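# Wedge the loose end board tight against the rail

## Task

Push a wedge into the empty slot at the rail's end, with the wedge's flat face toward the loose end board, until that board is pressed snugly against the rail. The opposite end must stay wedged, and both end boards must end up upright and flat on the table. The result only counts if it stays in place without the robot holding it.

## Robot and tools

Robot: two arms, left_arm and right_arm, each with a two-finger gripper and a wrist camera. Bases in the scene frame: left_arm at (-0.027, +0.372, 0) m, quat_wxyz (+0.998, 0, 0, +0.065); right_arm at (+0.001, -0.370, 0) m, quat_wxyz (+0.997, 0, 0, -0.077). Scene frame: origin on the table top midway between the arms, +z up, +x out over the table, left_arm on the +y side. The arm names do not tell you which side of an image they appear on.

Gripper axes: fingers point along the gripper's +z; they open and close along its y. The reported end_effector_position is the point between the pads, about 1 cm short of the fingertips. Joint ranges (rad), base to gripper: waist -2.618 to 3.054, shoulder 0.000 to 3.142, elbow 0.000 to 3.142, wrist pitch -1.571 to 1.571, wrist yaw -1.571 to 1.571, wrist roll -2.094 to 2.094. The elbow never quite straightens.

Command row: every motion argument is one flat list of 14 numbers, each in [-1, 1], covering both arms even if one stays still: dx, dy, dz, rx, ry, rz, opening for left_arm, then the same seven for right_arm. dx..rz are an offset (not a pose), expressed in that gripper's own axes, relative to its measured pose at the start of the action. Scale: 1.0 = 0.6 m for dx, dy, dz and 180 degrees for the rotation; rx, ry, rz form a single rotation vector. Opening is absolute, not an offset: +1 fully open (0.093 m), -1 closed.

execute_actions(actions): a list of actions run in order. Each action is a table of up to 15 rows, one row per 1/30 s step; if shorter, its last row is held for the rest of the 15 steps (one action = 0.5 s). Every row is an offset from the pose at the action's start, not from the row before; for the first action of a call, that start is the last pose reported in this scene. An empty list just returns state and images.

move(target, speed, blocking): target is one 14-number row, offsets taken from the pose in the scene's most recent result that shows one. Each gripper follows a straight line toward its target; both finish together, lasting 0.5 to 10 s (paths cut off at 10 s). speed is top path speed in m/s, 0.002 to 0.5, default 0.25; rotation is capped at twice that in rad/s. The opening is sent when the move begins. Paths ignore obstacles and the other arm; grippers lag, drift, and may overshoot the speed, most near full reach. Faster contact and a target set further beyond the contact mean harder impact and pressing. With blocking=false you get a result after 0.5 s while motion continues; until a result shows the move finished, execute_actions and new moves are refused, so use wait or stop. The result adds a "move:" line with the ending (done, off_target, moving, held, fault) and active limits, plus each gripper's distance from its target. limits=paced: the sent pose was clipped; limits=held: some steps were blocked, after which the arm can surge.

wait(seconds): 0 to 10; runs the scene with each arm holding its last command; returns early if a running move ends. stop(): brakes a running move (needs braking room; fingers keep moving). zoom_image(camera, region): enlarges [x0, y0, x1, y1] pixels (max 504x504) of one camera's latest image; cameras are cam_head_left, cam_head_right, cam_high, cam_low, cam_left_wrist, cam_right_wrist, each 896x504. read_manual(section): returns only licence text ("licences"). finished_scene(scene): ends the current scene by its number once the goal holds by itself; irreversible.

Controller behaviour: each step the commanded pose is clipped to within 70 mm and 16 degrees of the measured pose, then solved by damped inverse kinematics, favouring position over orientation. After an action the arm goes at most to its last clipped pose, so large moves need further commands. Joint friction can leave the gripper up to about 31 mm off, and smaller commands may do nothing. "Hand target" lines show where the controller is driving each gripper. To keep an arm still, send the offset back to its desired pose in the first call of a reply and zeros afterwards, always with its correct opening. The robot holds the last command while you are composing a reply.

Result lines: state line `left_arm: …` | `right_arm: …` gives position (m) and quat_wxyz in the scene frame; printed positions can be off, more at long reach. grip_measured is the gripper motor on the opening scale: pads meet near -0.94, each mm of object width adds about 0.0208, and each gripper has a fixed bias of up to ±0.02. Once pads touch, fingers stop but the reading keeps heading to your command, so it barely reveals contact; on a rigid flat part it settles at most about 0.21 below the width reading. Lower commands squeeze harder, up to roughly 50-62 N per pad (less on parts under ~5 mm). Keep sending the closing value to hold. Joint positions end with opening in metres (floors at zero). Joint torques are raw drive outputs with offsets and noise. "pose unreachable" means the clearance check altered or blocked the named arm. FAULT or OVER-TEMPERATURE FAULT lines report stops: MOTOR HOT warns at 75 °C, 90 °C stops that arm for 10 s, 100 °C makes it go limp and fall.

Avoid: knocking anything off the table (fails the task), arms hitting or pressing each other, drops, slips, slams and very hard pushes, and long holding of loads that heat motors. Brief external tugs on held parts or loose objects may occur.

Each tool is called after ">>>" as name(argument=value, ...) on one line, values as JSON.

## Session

>>> execute_actions(actions=[])

Scene clock: 0.00 s.
left_arm: end_effector_position=(+0.3921, +0.1214, +0.3273) grip_measured=+0.985 end_effector_quat_wxyz=(+0.703, +0.569, +0.410, -0.121) | right_arm: end_effector_position=(+0.2314, -0.3692, +0.3625) grip_measured=+0.996 end_effector_quat_wxyz=(-0.484, +0.535, -0.605, +0.336)
Joint positions: left_arm=[-0.411  1.645  1.188  0.481  0.838  0.757  0.092] | right_arm=[-0.092  0.657  1.121 -0.795 -0.345 -1.446  0.093]
Joint velocities: left_arm=[-0.002  0.017  0.002  0.066  0.007  0.051  0.001] | right_arm=[-0.017 -0.007  0.007  0.022 -0.051  0.022  0.001]
Joint torques (N m, as the arm reports them, + toward a larger angle): no reading
Motor temperatures (°C, as the motors report them): left_arm=[27 34 35 35 27 26] | right_arm=[28 30 37 32 29 29]
Hand target (left_arm): +0.392, +0.121, +0.327; +0.703, +0.569, +0.410, -0.121
Hand target (right_arm): +0.231, -0.369, +0.363; +0.484, -0.535, +0.605, -0.336

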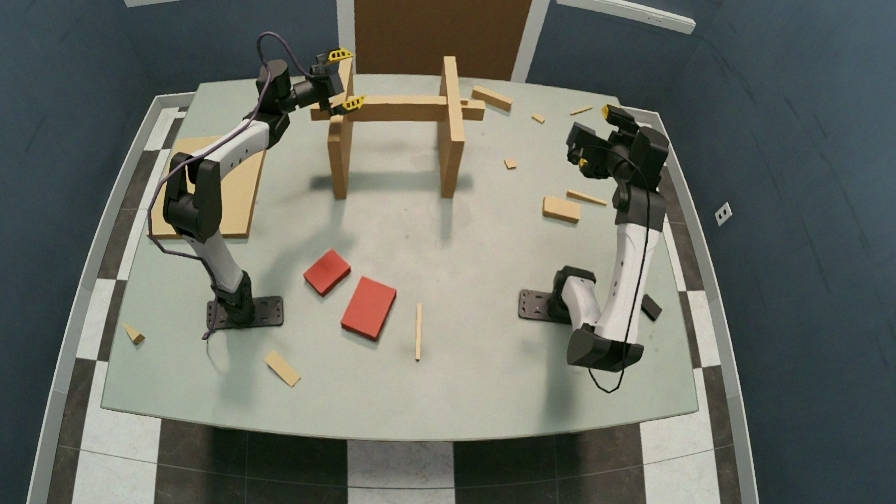

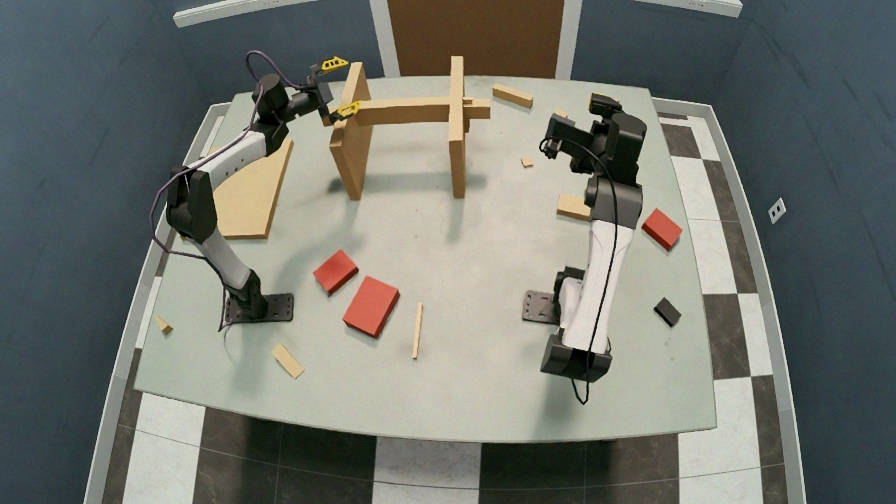

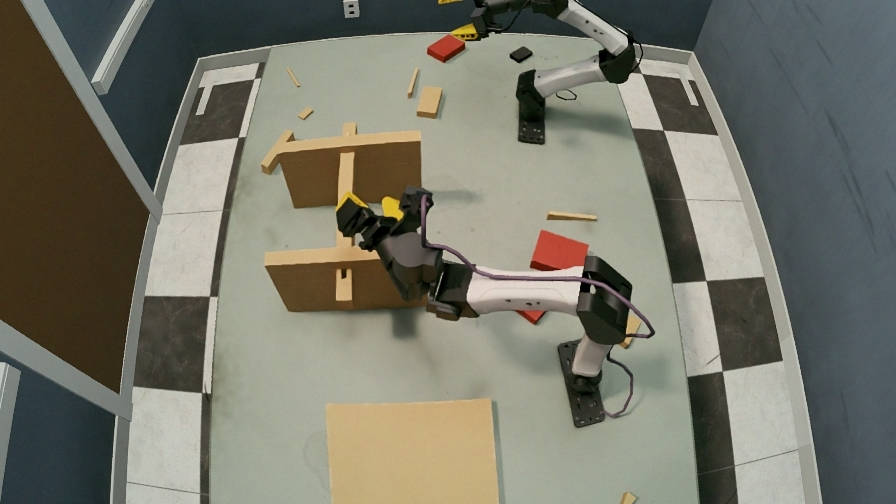

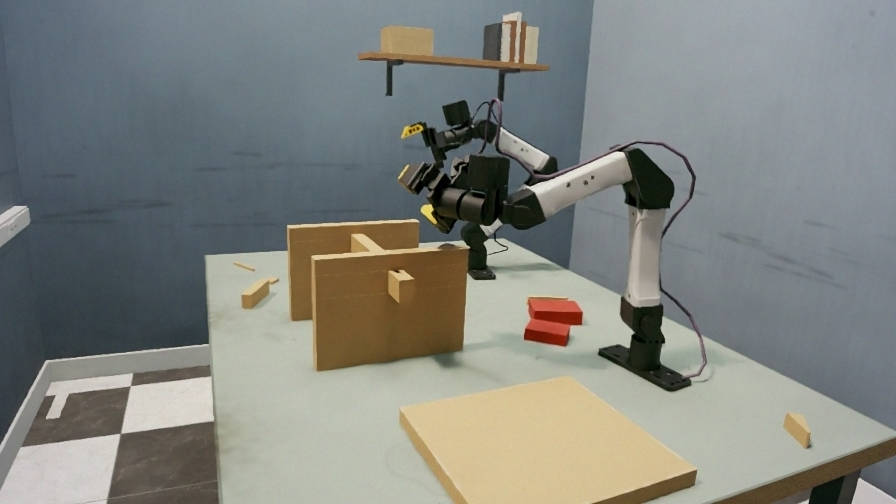

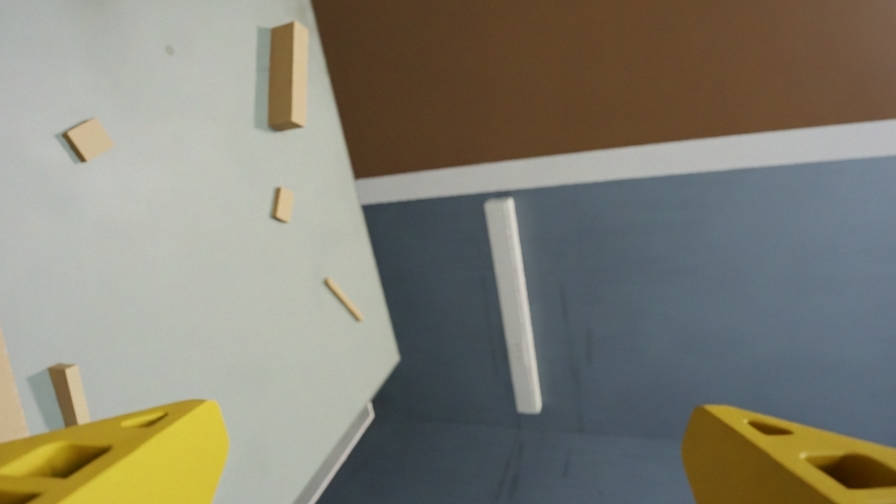

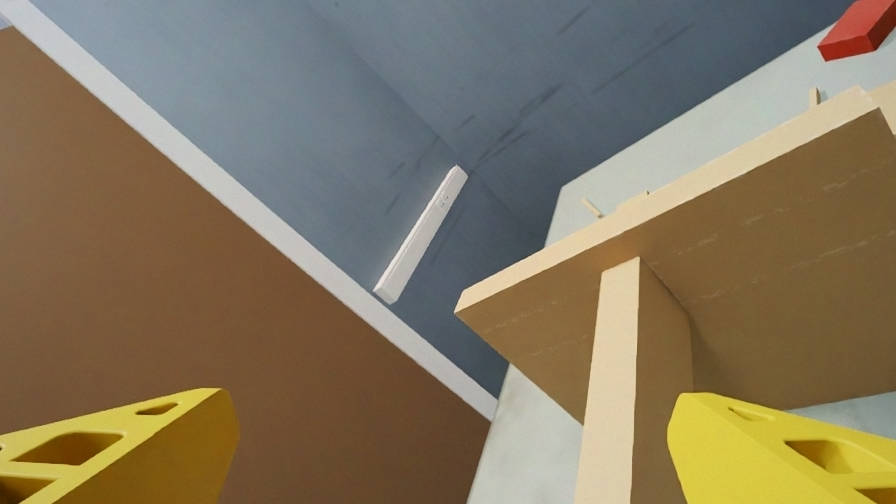

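>>> zoom_image(camera="cam_head_left", region=[370, 285, 470, 375])

>>> zoom_image(camera="cam_high", region=[520, 190, 620, 250])

>>> zoom_image(camera="cam_head_left", region=[530, 170, 630, 240])

>>> zoom_image(camera="cam_high", region=[380, 50, 480, 130])

>>> zoom_image(camera="cam_low", region=[500, 280, 600, 350])

>>> zoom_image(camera="cam_low", region=[270, 200, 490, 380])

>>> zoom_image(camera="cam_high", region=[250, 110, 450, 320])

Region (370, 285, 470, 375) of cam_head_left's 896x504 image, scaled by 5.040, with more detail than that image has; it fills the top 454 rows of this view, and the rest is white.

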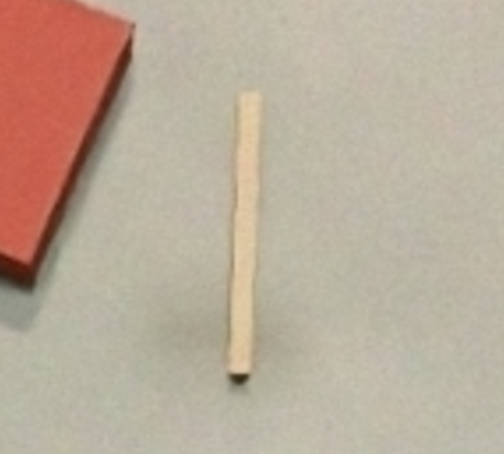

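Region (520, 190, 620, 250) of cam_high's 896x504 image, scaled by 5.040, with more detail than that image has; it fills the top 302 rows of this view, and the rest is white.

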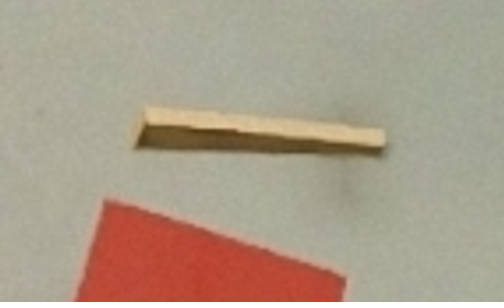

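Region (530, 170, 630, 240) of cam_head_left's 896x504 image, scaled by 5.040, with more detail than that image has; it fills the top 353 rows of this view, and the rest is white.

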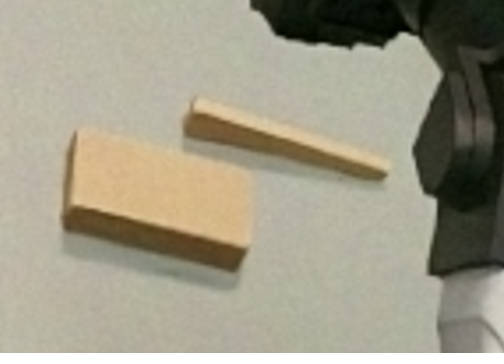

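Region (380, 50, 480, 130) of cam_high's 896x504 image, scaled by 5.040, with more detail than that image has; it fills the top 403 rows of this view, and the rest is white.

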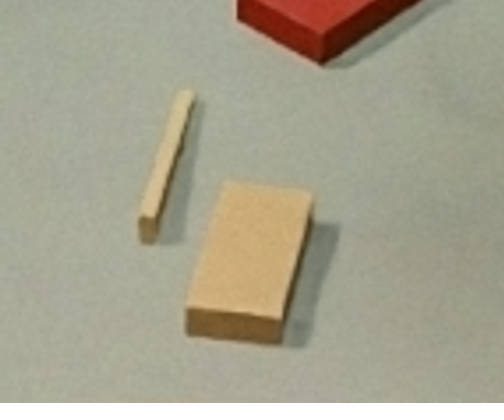

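Region (500, 280, 600, 350) of cam_low's 896x504 image, scaled by 5.040, with more detail than that image has; it fills the top 353 rows of this view, and the rest is white.

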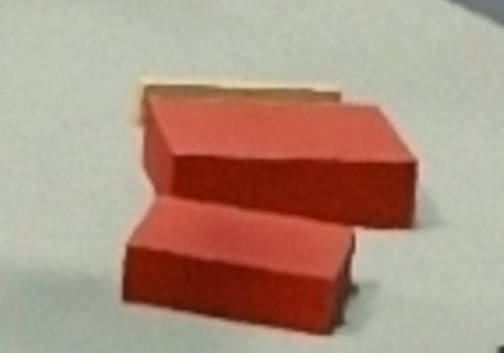

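Region (270, 200, 490, 380) of cam_low's 896x504 image, scaled by 2.291, with more detail than that image has; it fills the top 412 rows of this view, and the rest is white.

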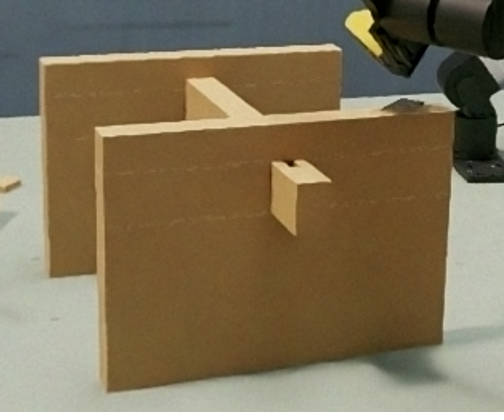

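Region (250, 110, 450, 320) of cam_high's 896x504 image, scaled by 2.400, with more detail than that image has; it fills the left 480 columns of this view, and the rest is white.

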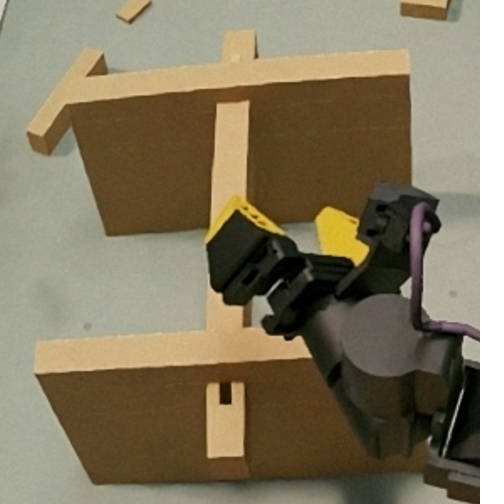

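>>> zoom_image(camera="cam_left_wrist", region=[0, 320, 200, 470])

>>> zoom_image(camera="cam_head_left", region=[555, 180, 615, 215])

>>> zoom_image(camera="cam_high", region=[540, 200, 605, 230])

>>> zoom_image(camera="cam_head_right", region=[380, 290, 460, 370])

>>> zoom_image(camera="cam_head_left", region=[290, 40, 500, 210])

>>> zoom_image(camera="cam_head_right", region=[300, 40, 510, 210])

Region (0, 320, 200, 470) of cam_left_wrist's 896x504 image, scaled by 2.520, with more detail than that image has; it fills the top 378 rows of this view, and the rest is white.

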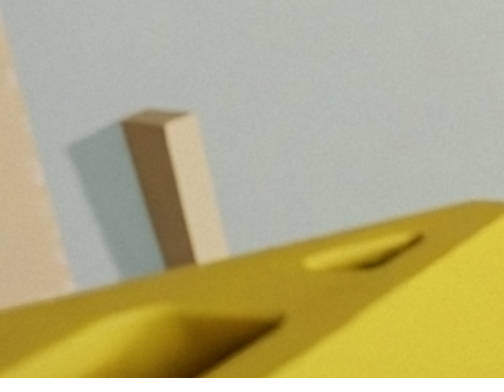

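Region (555, 180, 615, 215) of cam_head_left's 896x504 image, scaled by 8.400, with more detail than that image has; it fills the top 294 rows of this view, and the rest is white.

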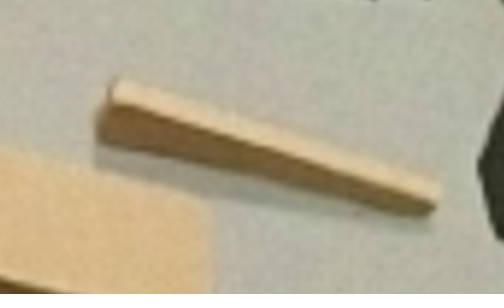

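Region (540, 200, 605, 230) of cam_high's 896x504 image, scaled by 7.754, with more detail than that image has; it fills the top 233 rows of this view, and the rest is white.

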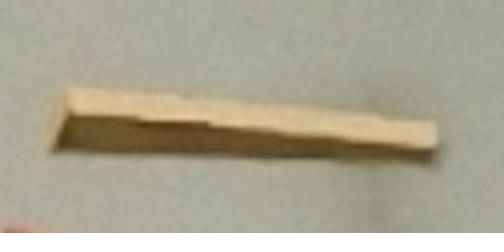

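Region (380, 290, 460, 370) of cam_head_right's 896x504 image, scaled by 6.300, with more detail than that image has.

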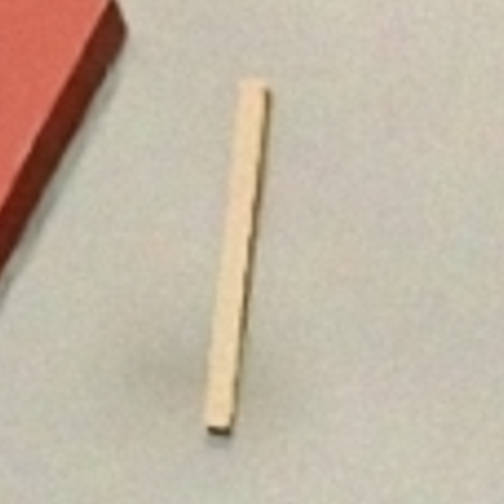

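Region (290, 40, 500, 210) of cam_head_left's 896x504 image, scaled by 2.400, with more detail than that image has; it fills the top 408 rows of this view, and the rest is white.

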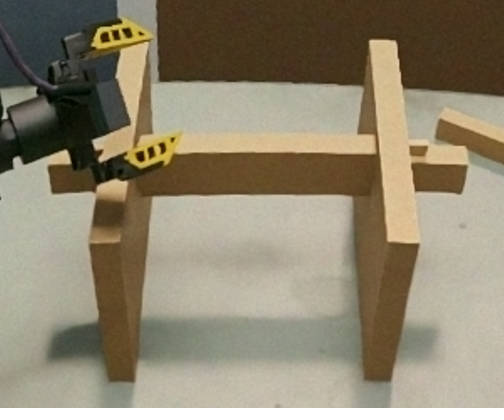

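Region (300, 40, 510, 210) of cam_head_right's 896x504 image, scaled by 2.400, with more detail than that image has; it fills the top 408 rows of this view, and the rest is white.

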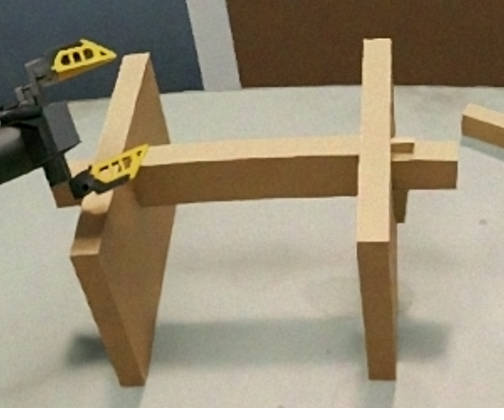

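>>> move(target=[0.1697, 0.0145, -0.0847, 0.1564, 0.0506, -0.2232, -0.3, -0.4597, 0.6167, -0.2042, -0.2475, 0.3565, 0.3941, -0.2], speed=0.35)

Scene clock: 123.60 s.
left_arm: end_effector_position=(+0.4381, +0.1961, +0.2634) grip_measured=-0.298 end_effector_quat_wxyz=(+0.433, +0.545, +0.590, -0.409) | right_arm: end_effector_position=(-0.0031, -0.0580, +0.1160) grip_measured=-0.199 end_effector_quat_wxyz=(+0.009, +0.013, +0.999, -0.029)
Joint positions: left_arm=[-0.165  2.26   2.282 -1.271  1.259  1.223  0.031] | right_arm=[ 1.747  1.778  1.483 -1.334  0.016  1.62   0.036]
Joint velocities: left_arm=[ 0.002  0.022  0.007 -0.066 -0.037  0.051 -0.001] | right_arm=[-0.012 -0.012 -0.002 -0.081  0.007  0.022  0.   ]
Joint torques (N m, as the arm reports them, + toward a larger angle): left_arm=[  0.87 -11.39   8.63   0.64   0.53   0.16] | right_arm=[ 1.19 -7.92  5.88  0.41  0.08  0.21]
Motor temperatures (°C, as the motors report them): left_arm=[27 45 44 41 27 26] | right_arm=[28 30 41 42 29 29]
Hand target (left_arm): +0.440, +0.200, +0.266; +0.438, +0.545, +0.588, -0.408
Hand target (right_arm): -0.008, -0.053, +0.114; +0.003, +0.012, +1.000, -0.022
Off the commanded pose (left_arm): 0.006 m, 1 deg.
Off the commanded pose (right_arm): 0.022 m, 4 deg.
move: off_target (right_arm); limits=paced

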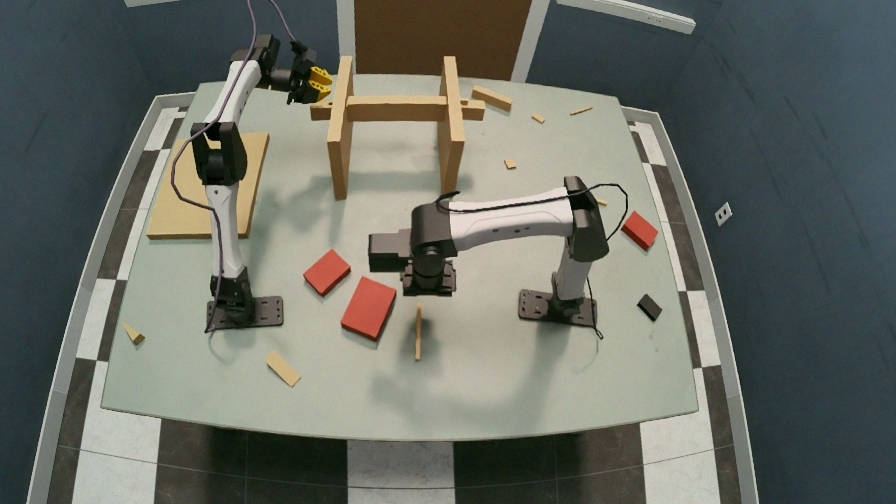

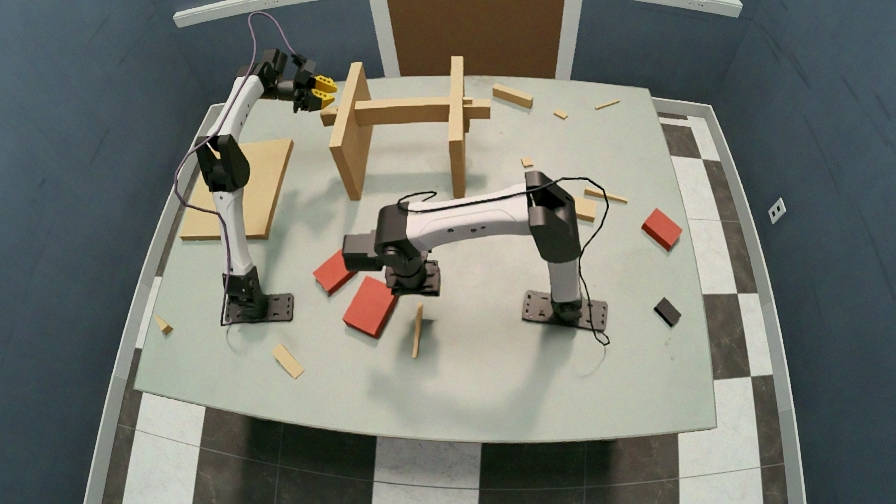

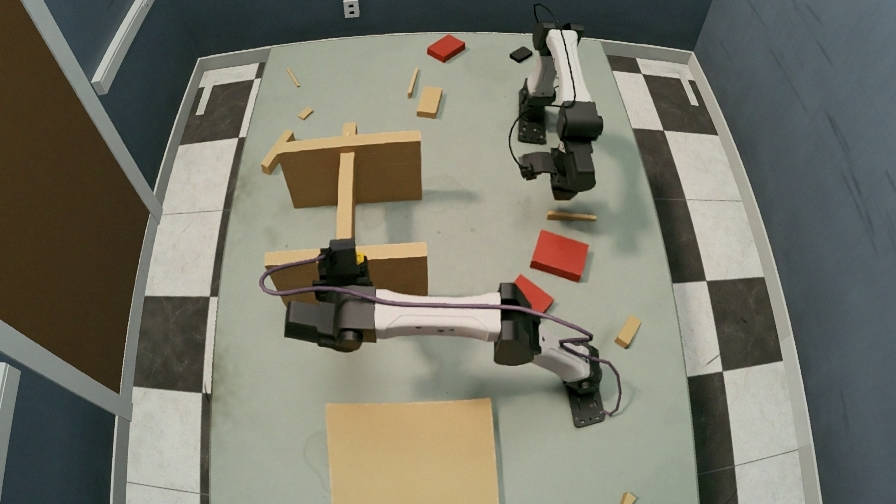

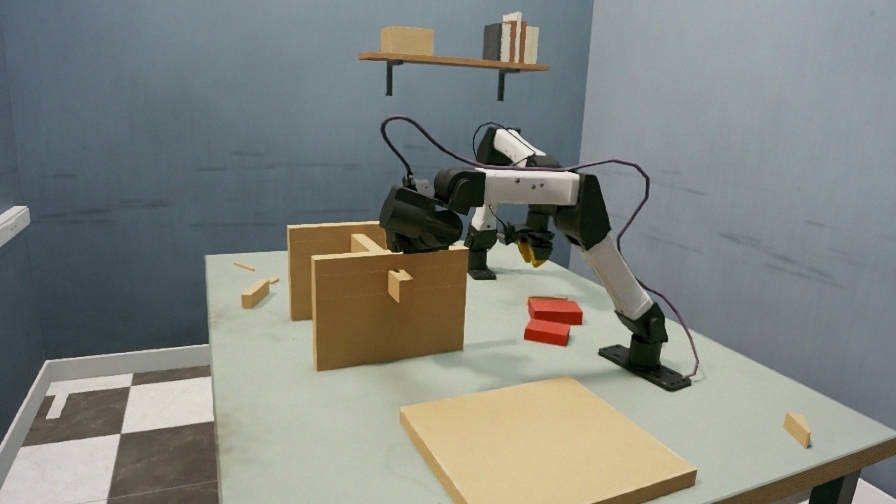

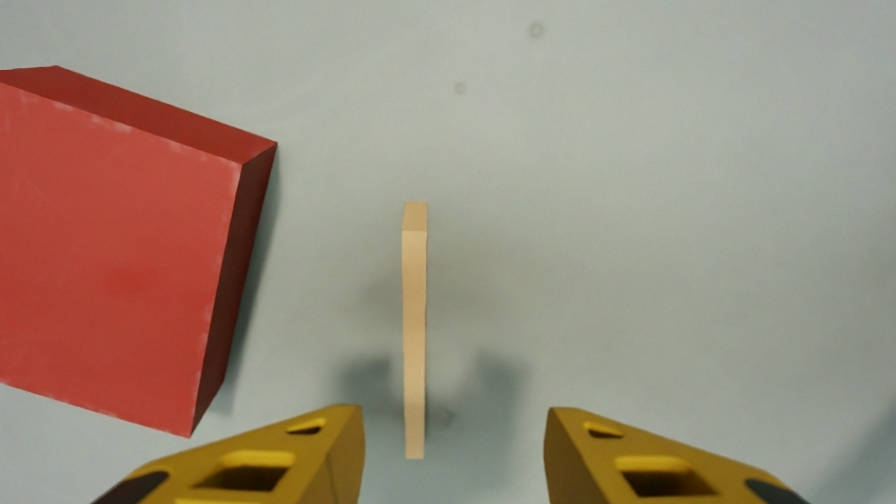

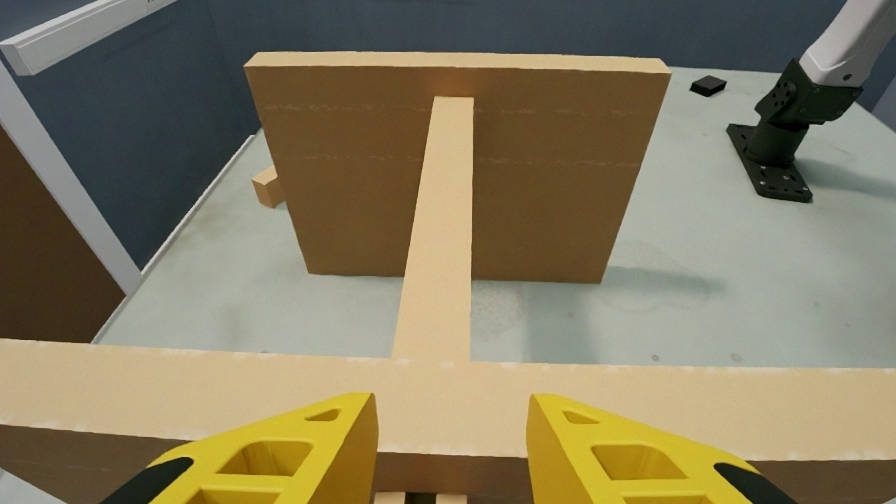

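>>> execute_actions(actions=[])

Scene clock: 138.17 s.
left_arm: end_effector_position=(+0.4371, +0.1961, +0.2634) grip_measured=-0.298 end_effector_quat_wxyz=(+0.431, +0.545, +0.590, -0.410) | right_arm: end_effector_position=(-0.0031, -0.0580, +0.1160) grip_measured=-0.199 end_effector_quat_wxyz=(+0.009, +0.013, +0.999, -0.029)
Joint positions: left_arm=[-0.165  2.26   2.284 -1.28   1.259  1.229  0.031] | right_arm=[ 1.747  1.778  1.483 -1.333  0.016  1.621  0.036]
Joint velocities: left_arm=[-0.002 -0.017  0.002 -0.022  0.022  0.022  0.   ] | right_arm=[-0.012  0.007  0.002 -0.037  0.051 -0.007  0.001]
Joint torques (N m, as the arm reports them, + toward a larger angle): left_arm=[  0.88 -11.12   8.78   0.62   0.53   0.22] | right_arm=[ 1.18 -7.92  5.88  0.4   0.1   0.21]
Motor temperatures (°C, as the motors report them): left_arm=[27 49 45 39 28 26] | right_arm=[28 32 41 40 29 29]
Hand target (left_arm): +0.440, +0.200, +0.266; +0.438, +0.545, +0.588, -0.407
Hand target (right_arm): -0.008, -0.053, +0.114; +0.003, +0.012, +1.000, -0.022
Off the commanded pose (left_arm): 0.006 m, 1 deg.
Off the commanded pose (right_arm): 0.022 m, 4 deg.

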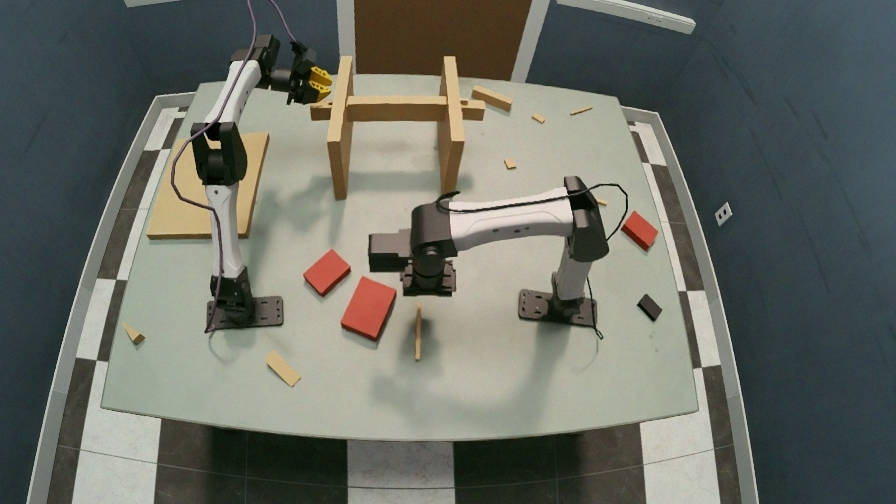

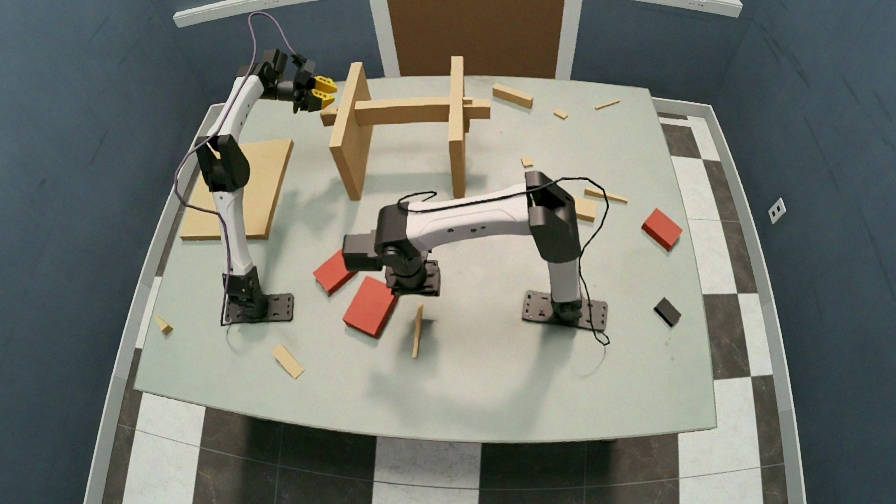

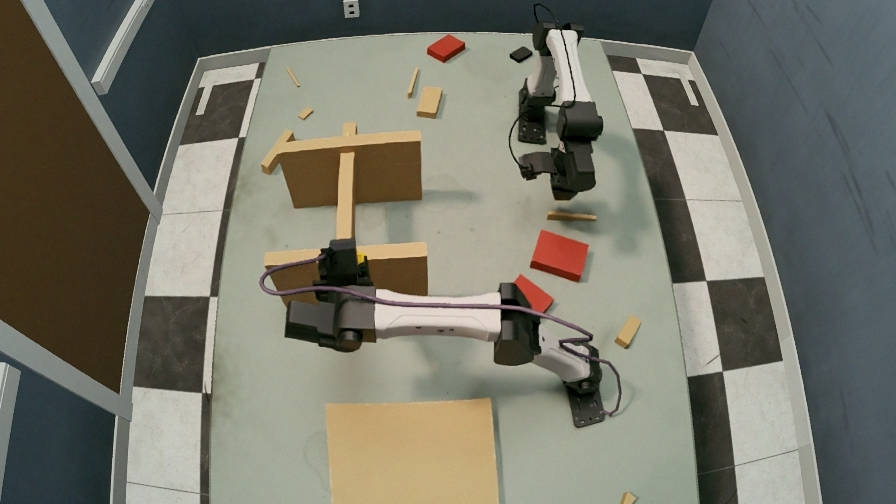

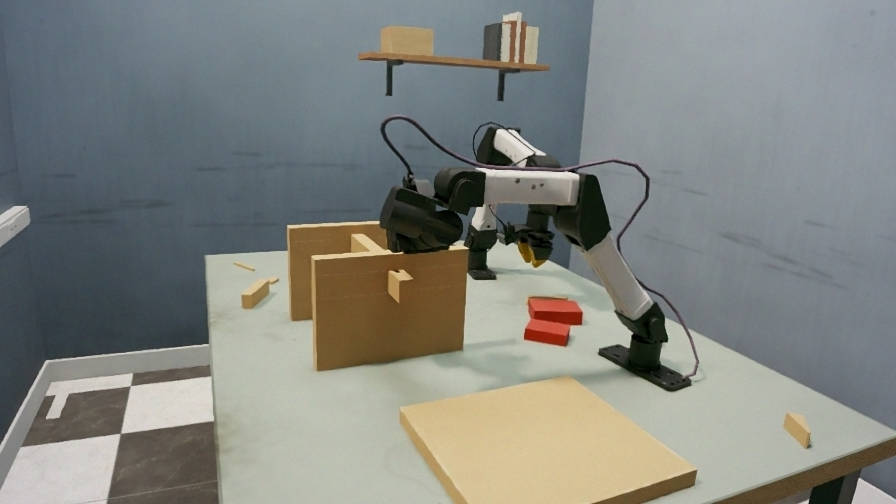

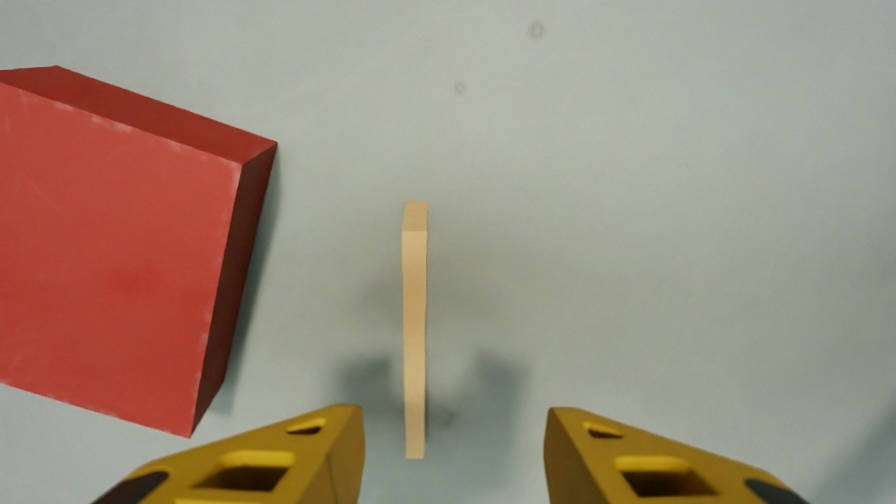

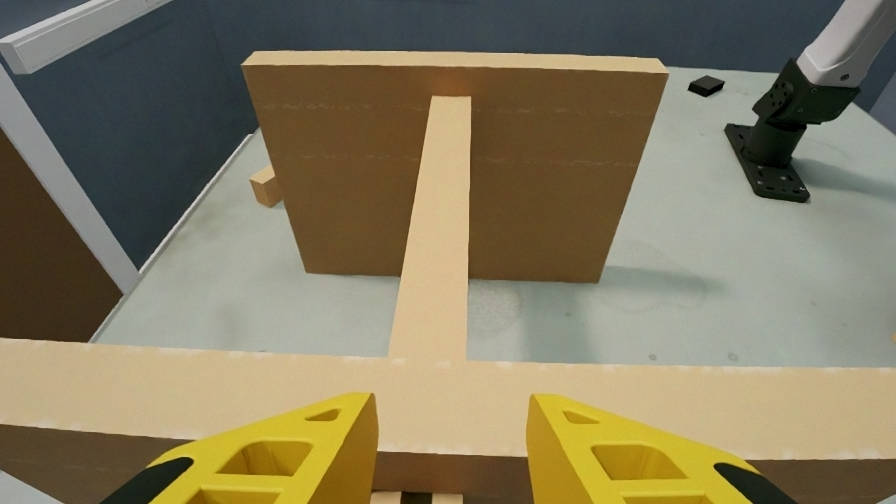

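>>> move(target=[0.0091, -0.5705, 0.1294, 0.111, -0.035, -0.483, 0.0, 0.02, 0.03, 0.118, -0.0185, 0, 0, -0.2], speed=0.25)

Scene clock: 259.17 s.
left_arm: end_effector_position=(+0.1035, +0.1009, +0.2290) grip_measured=-0.002 end_effector_quat_wxyz=(-0.030, +0.034, +0.718, -0.694) | right_arm: end_effector_position=(-0.0092, -0.0413, +0.0528) grip_measured=-0.199 end_effector_quat_wxyz=(+0.007, +0.016, +1.000, +0.005)
Joint positions: left_arm=[-0.748  0.967  0.358  0.541  1.043 -1.507  0.045] | right_arm=[ 1.764  1.822  1.283 -1.023  0.016  1.642  0.036]
Joint velocities: left_arm=[-0.007 -0.022 -0.027  0.037 -0.066  0.007 -0.   ] | right_arm=[ 0.012 -0.002  0.002 -0.051  0.007 -0.007 -0.001]
Joint torques (N m, as the arm reports them, + toward a larger angle): left_arm=[-0.61 -1.72  6.72  2.04 -0.01  0.05] | right_arm=[ 1.54 -7.91  4.31  0.53  0.26  0.21]
Motor temperatures (°C, as the motors report them): left_arm=[27 61 48 36 28 26] | right_arm=[28 36 42 36 29 29]
Hand target (left_arm): +0.100, +0.100, +0.227; -0.032, +0.036, +0.717, -0.696
Hand target (right_arm): -0.012, -0.043, +0.044; +0.009, +0.013, +1.000, +0.000
Off the commanded pose (left_arm): 0.011 m, 2 deg.
Off the commanded pose (right_arm): 0.010 m, 1 deg.
move: off_target (left_arm)

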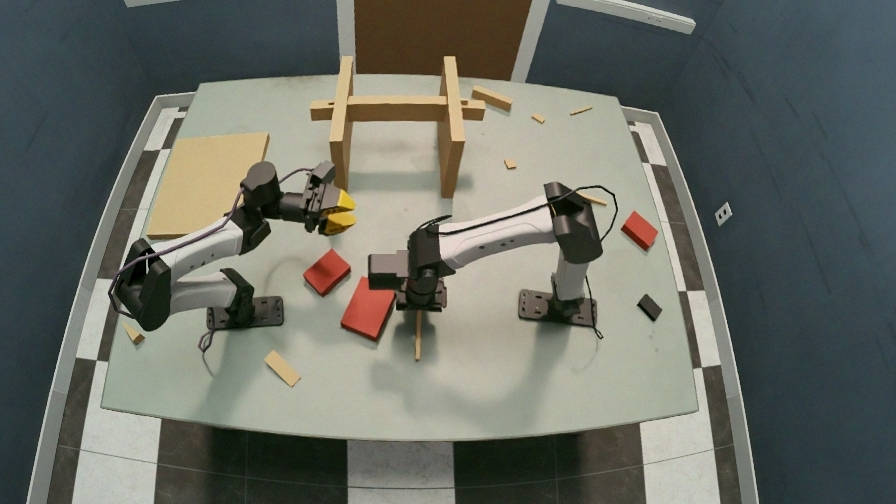

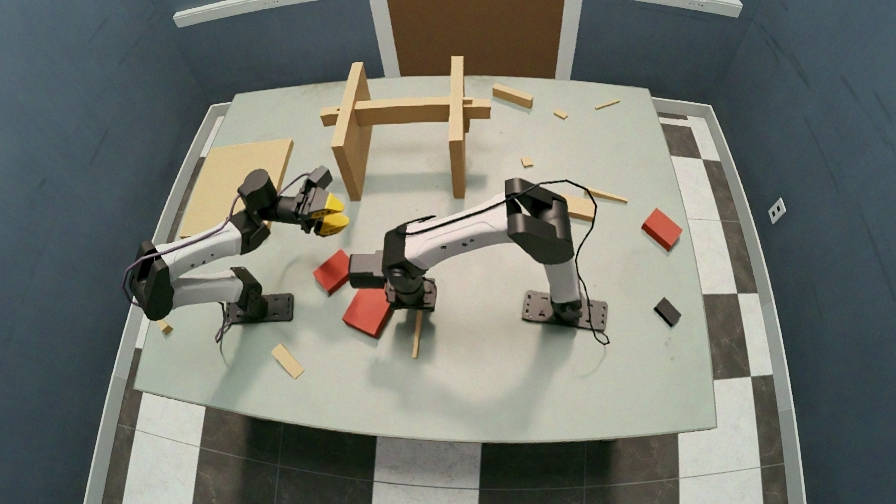

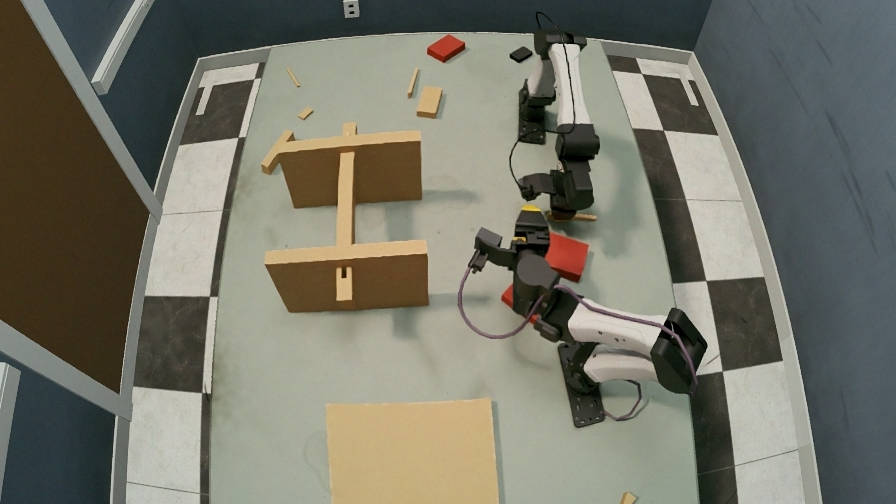

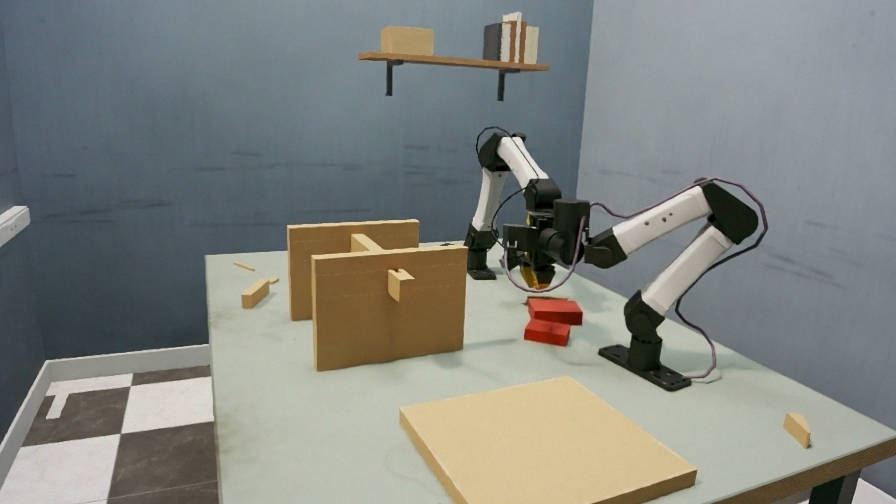

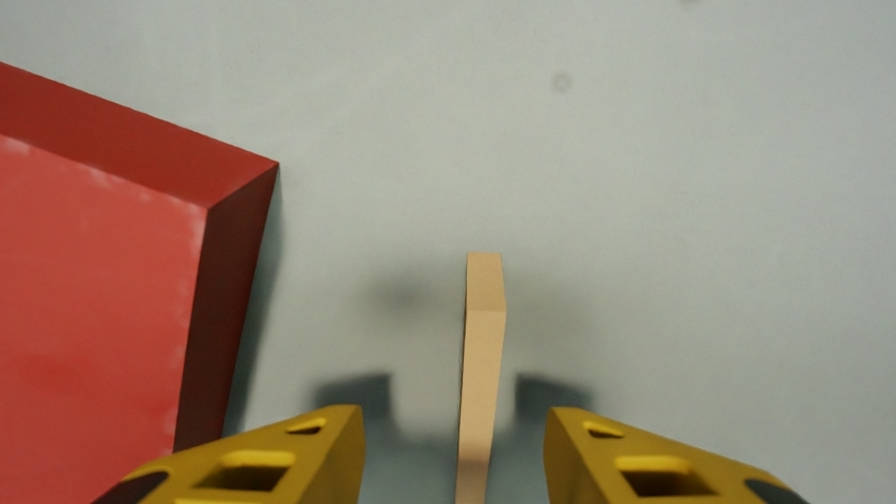

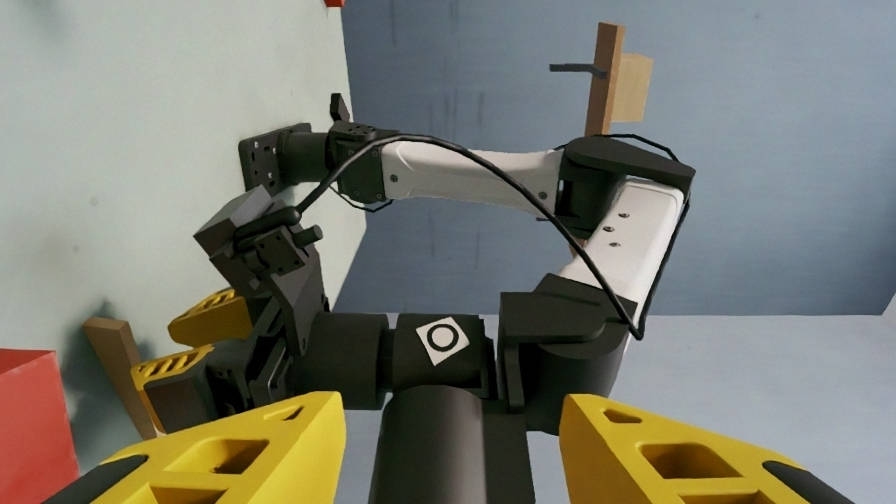

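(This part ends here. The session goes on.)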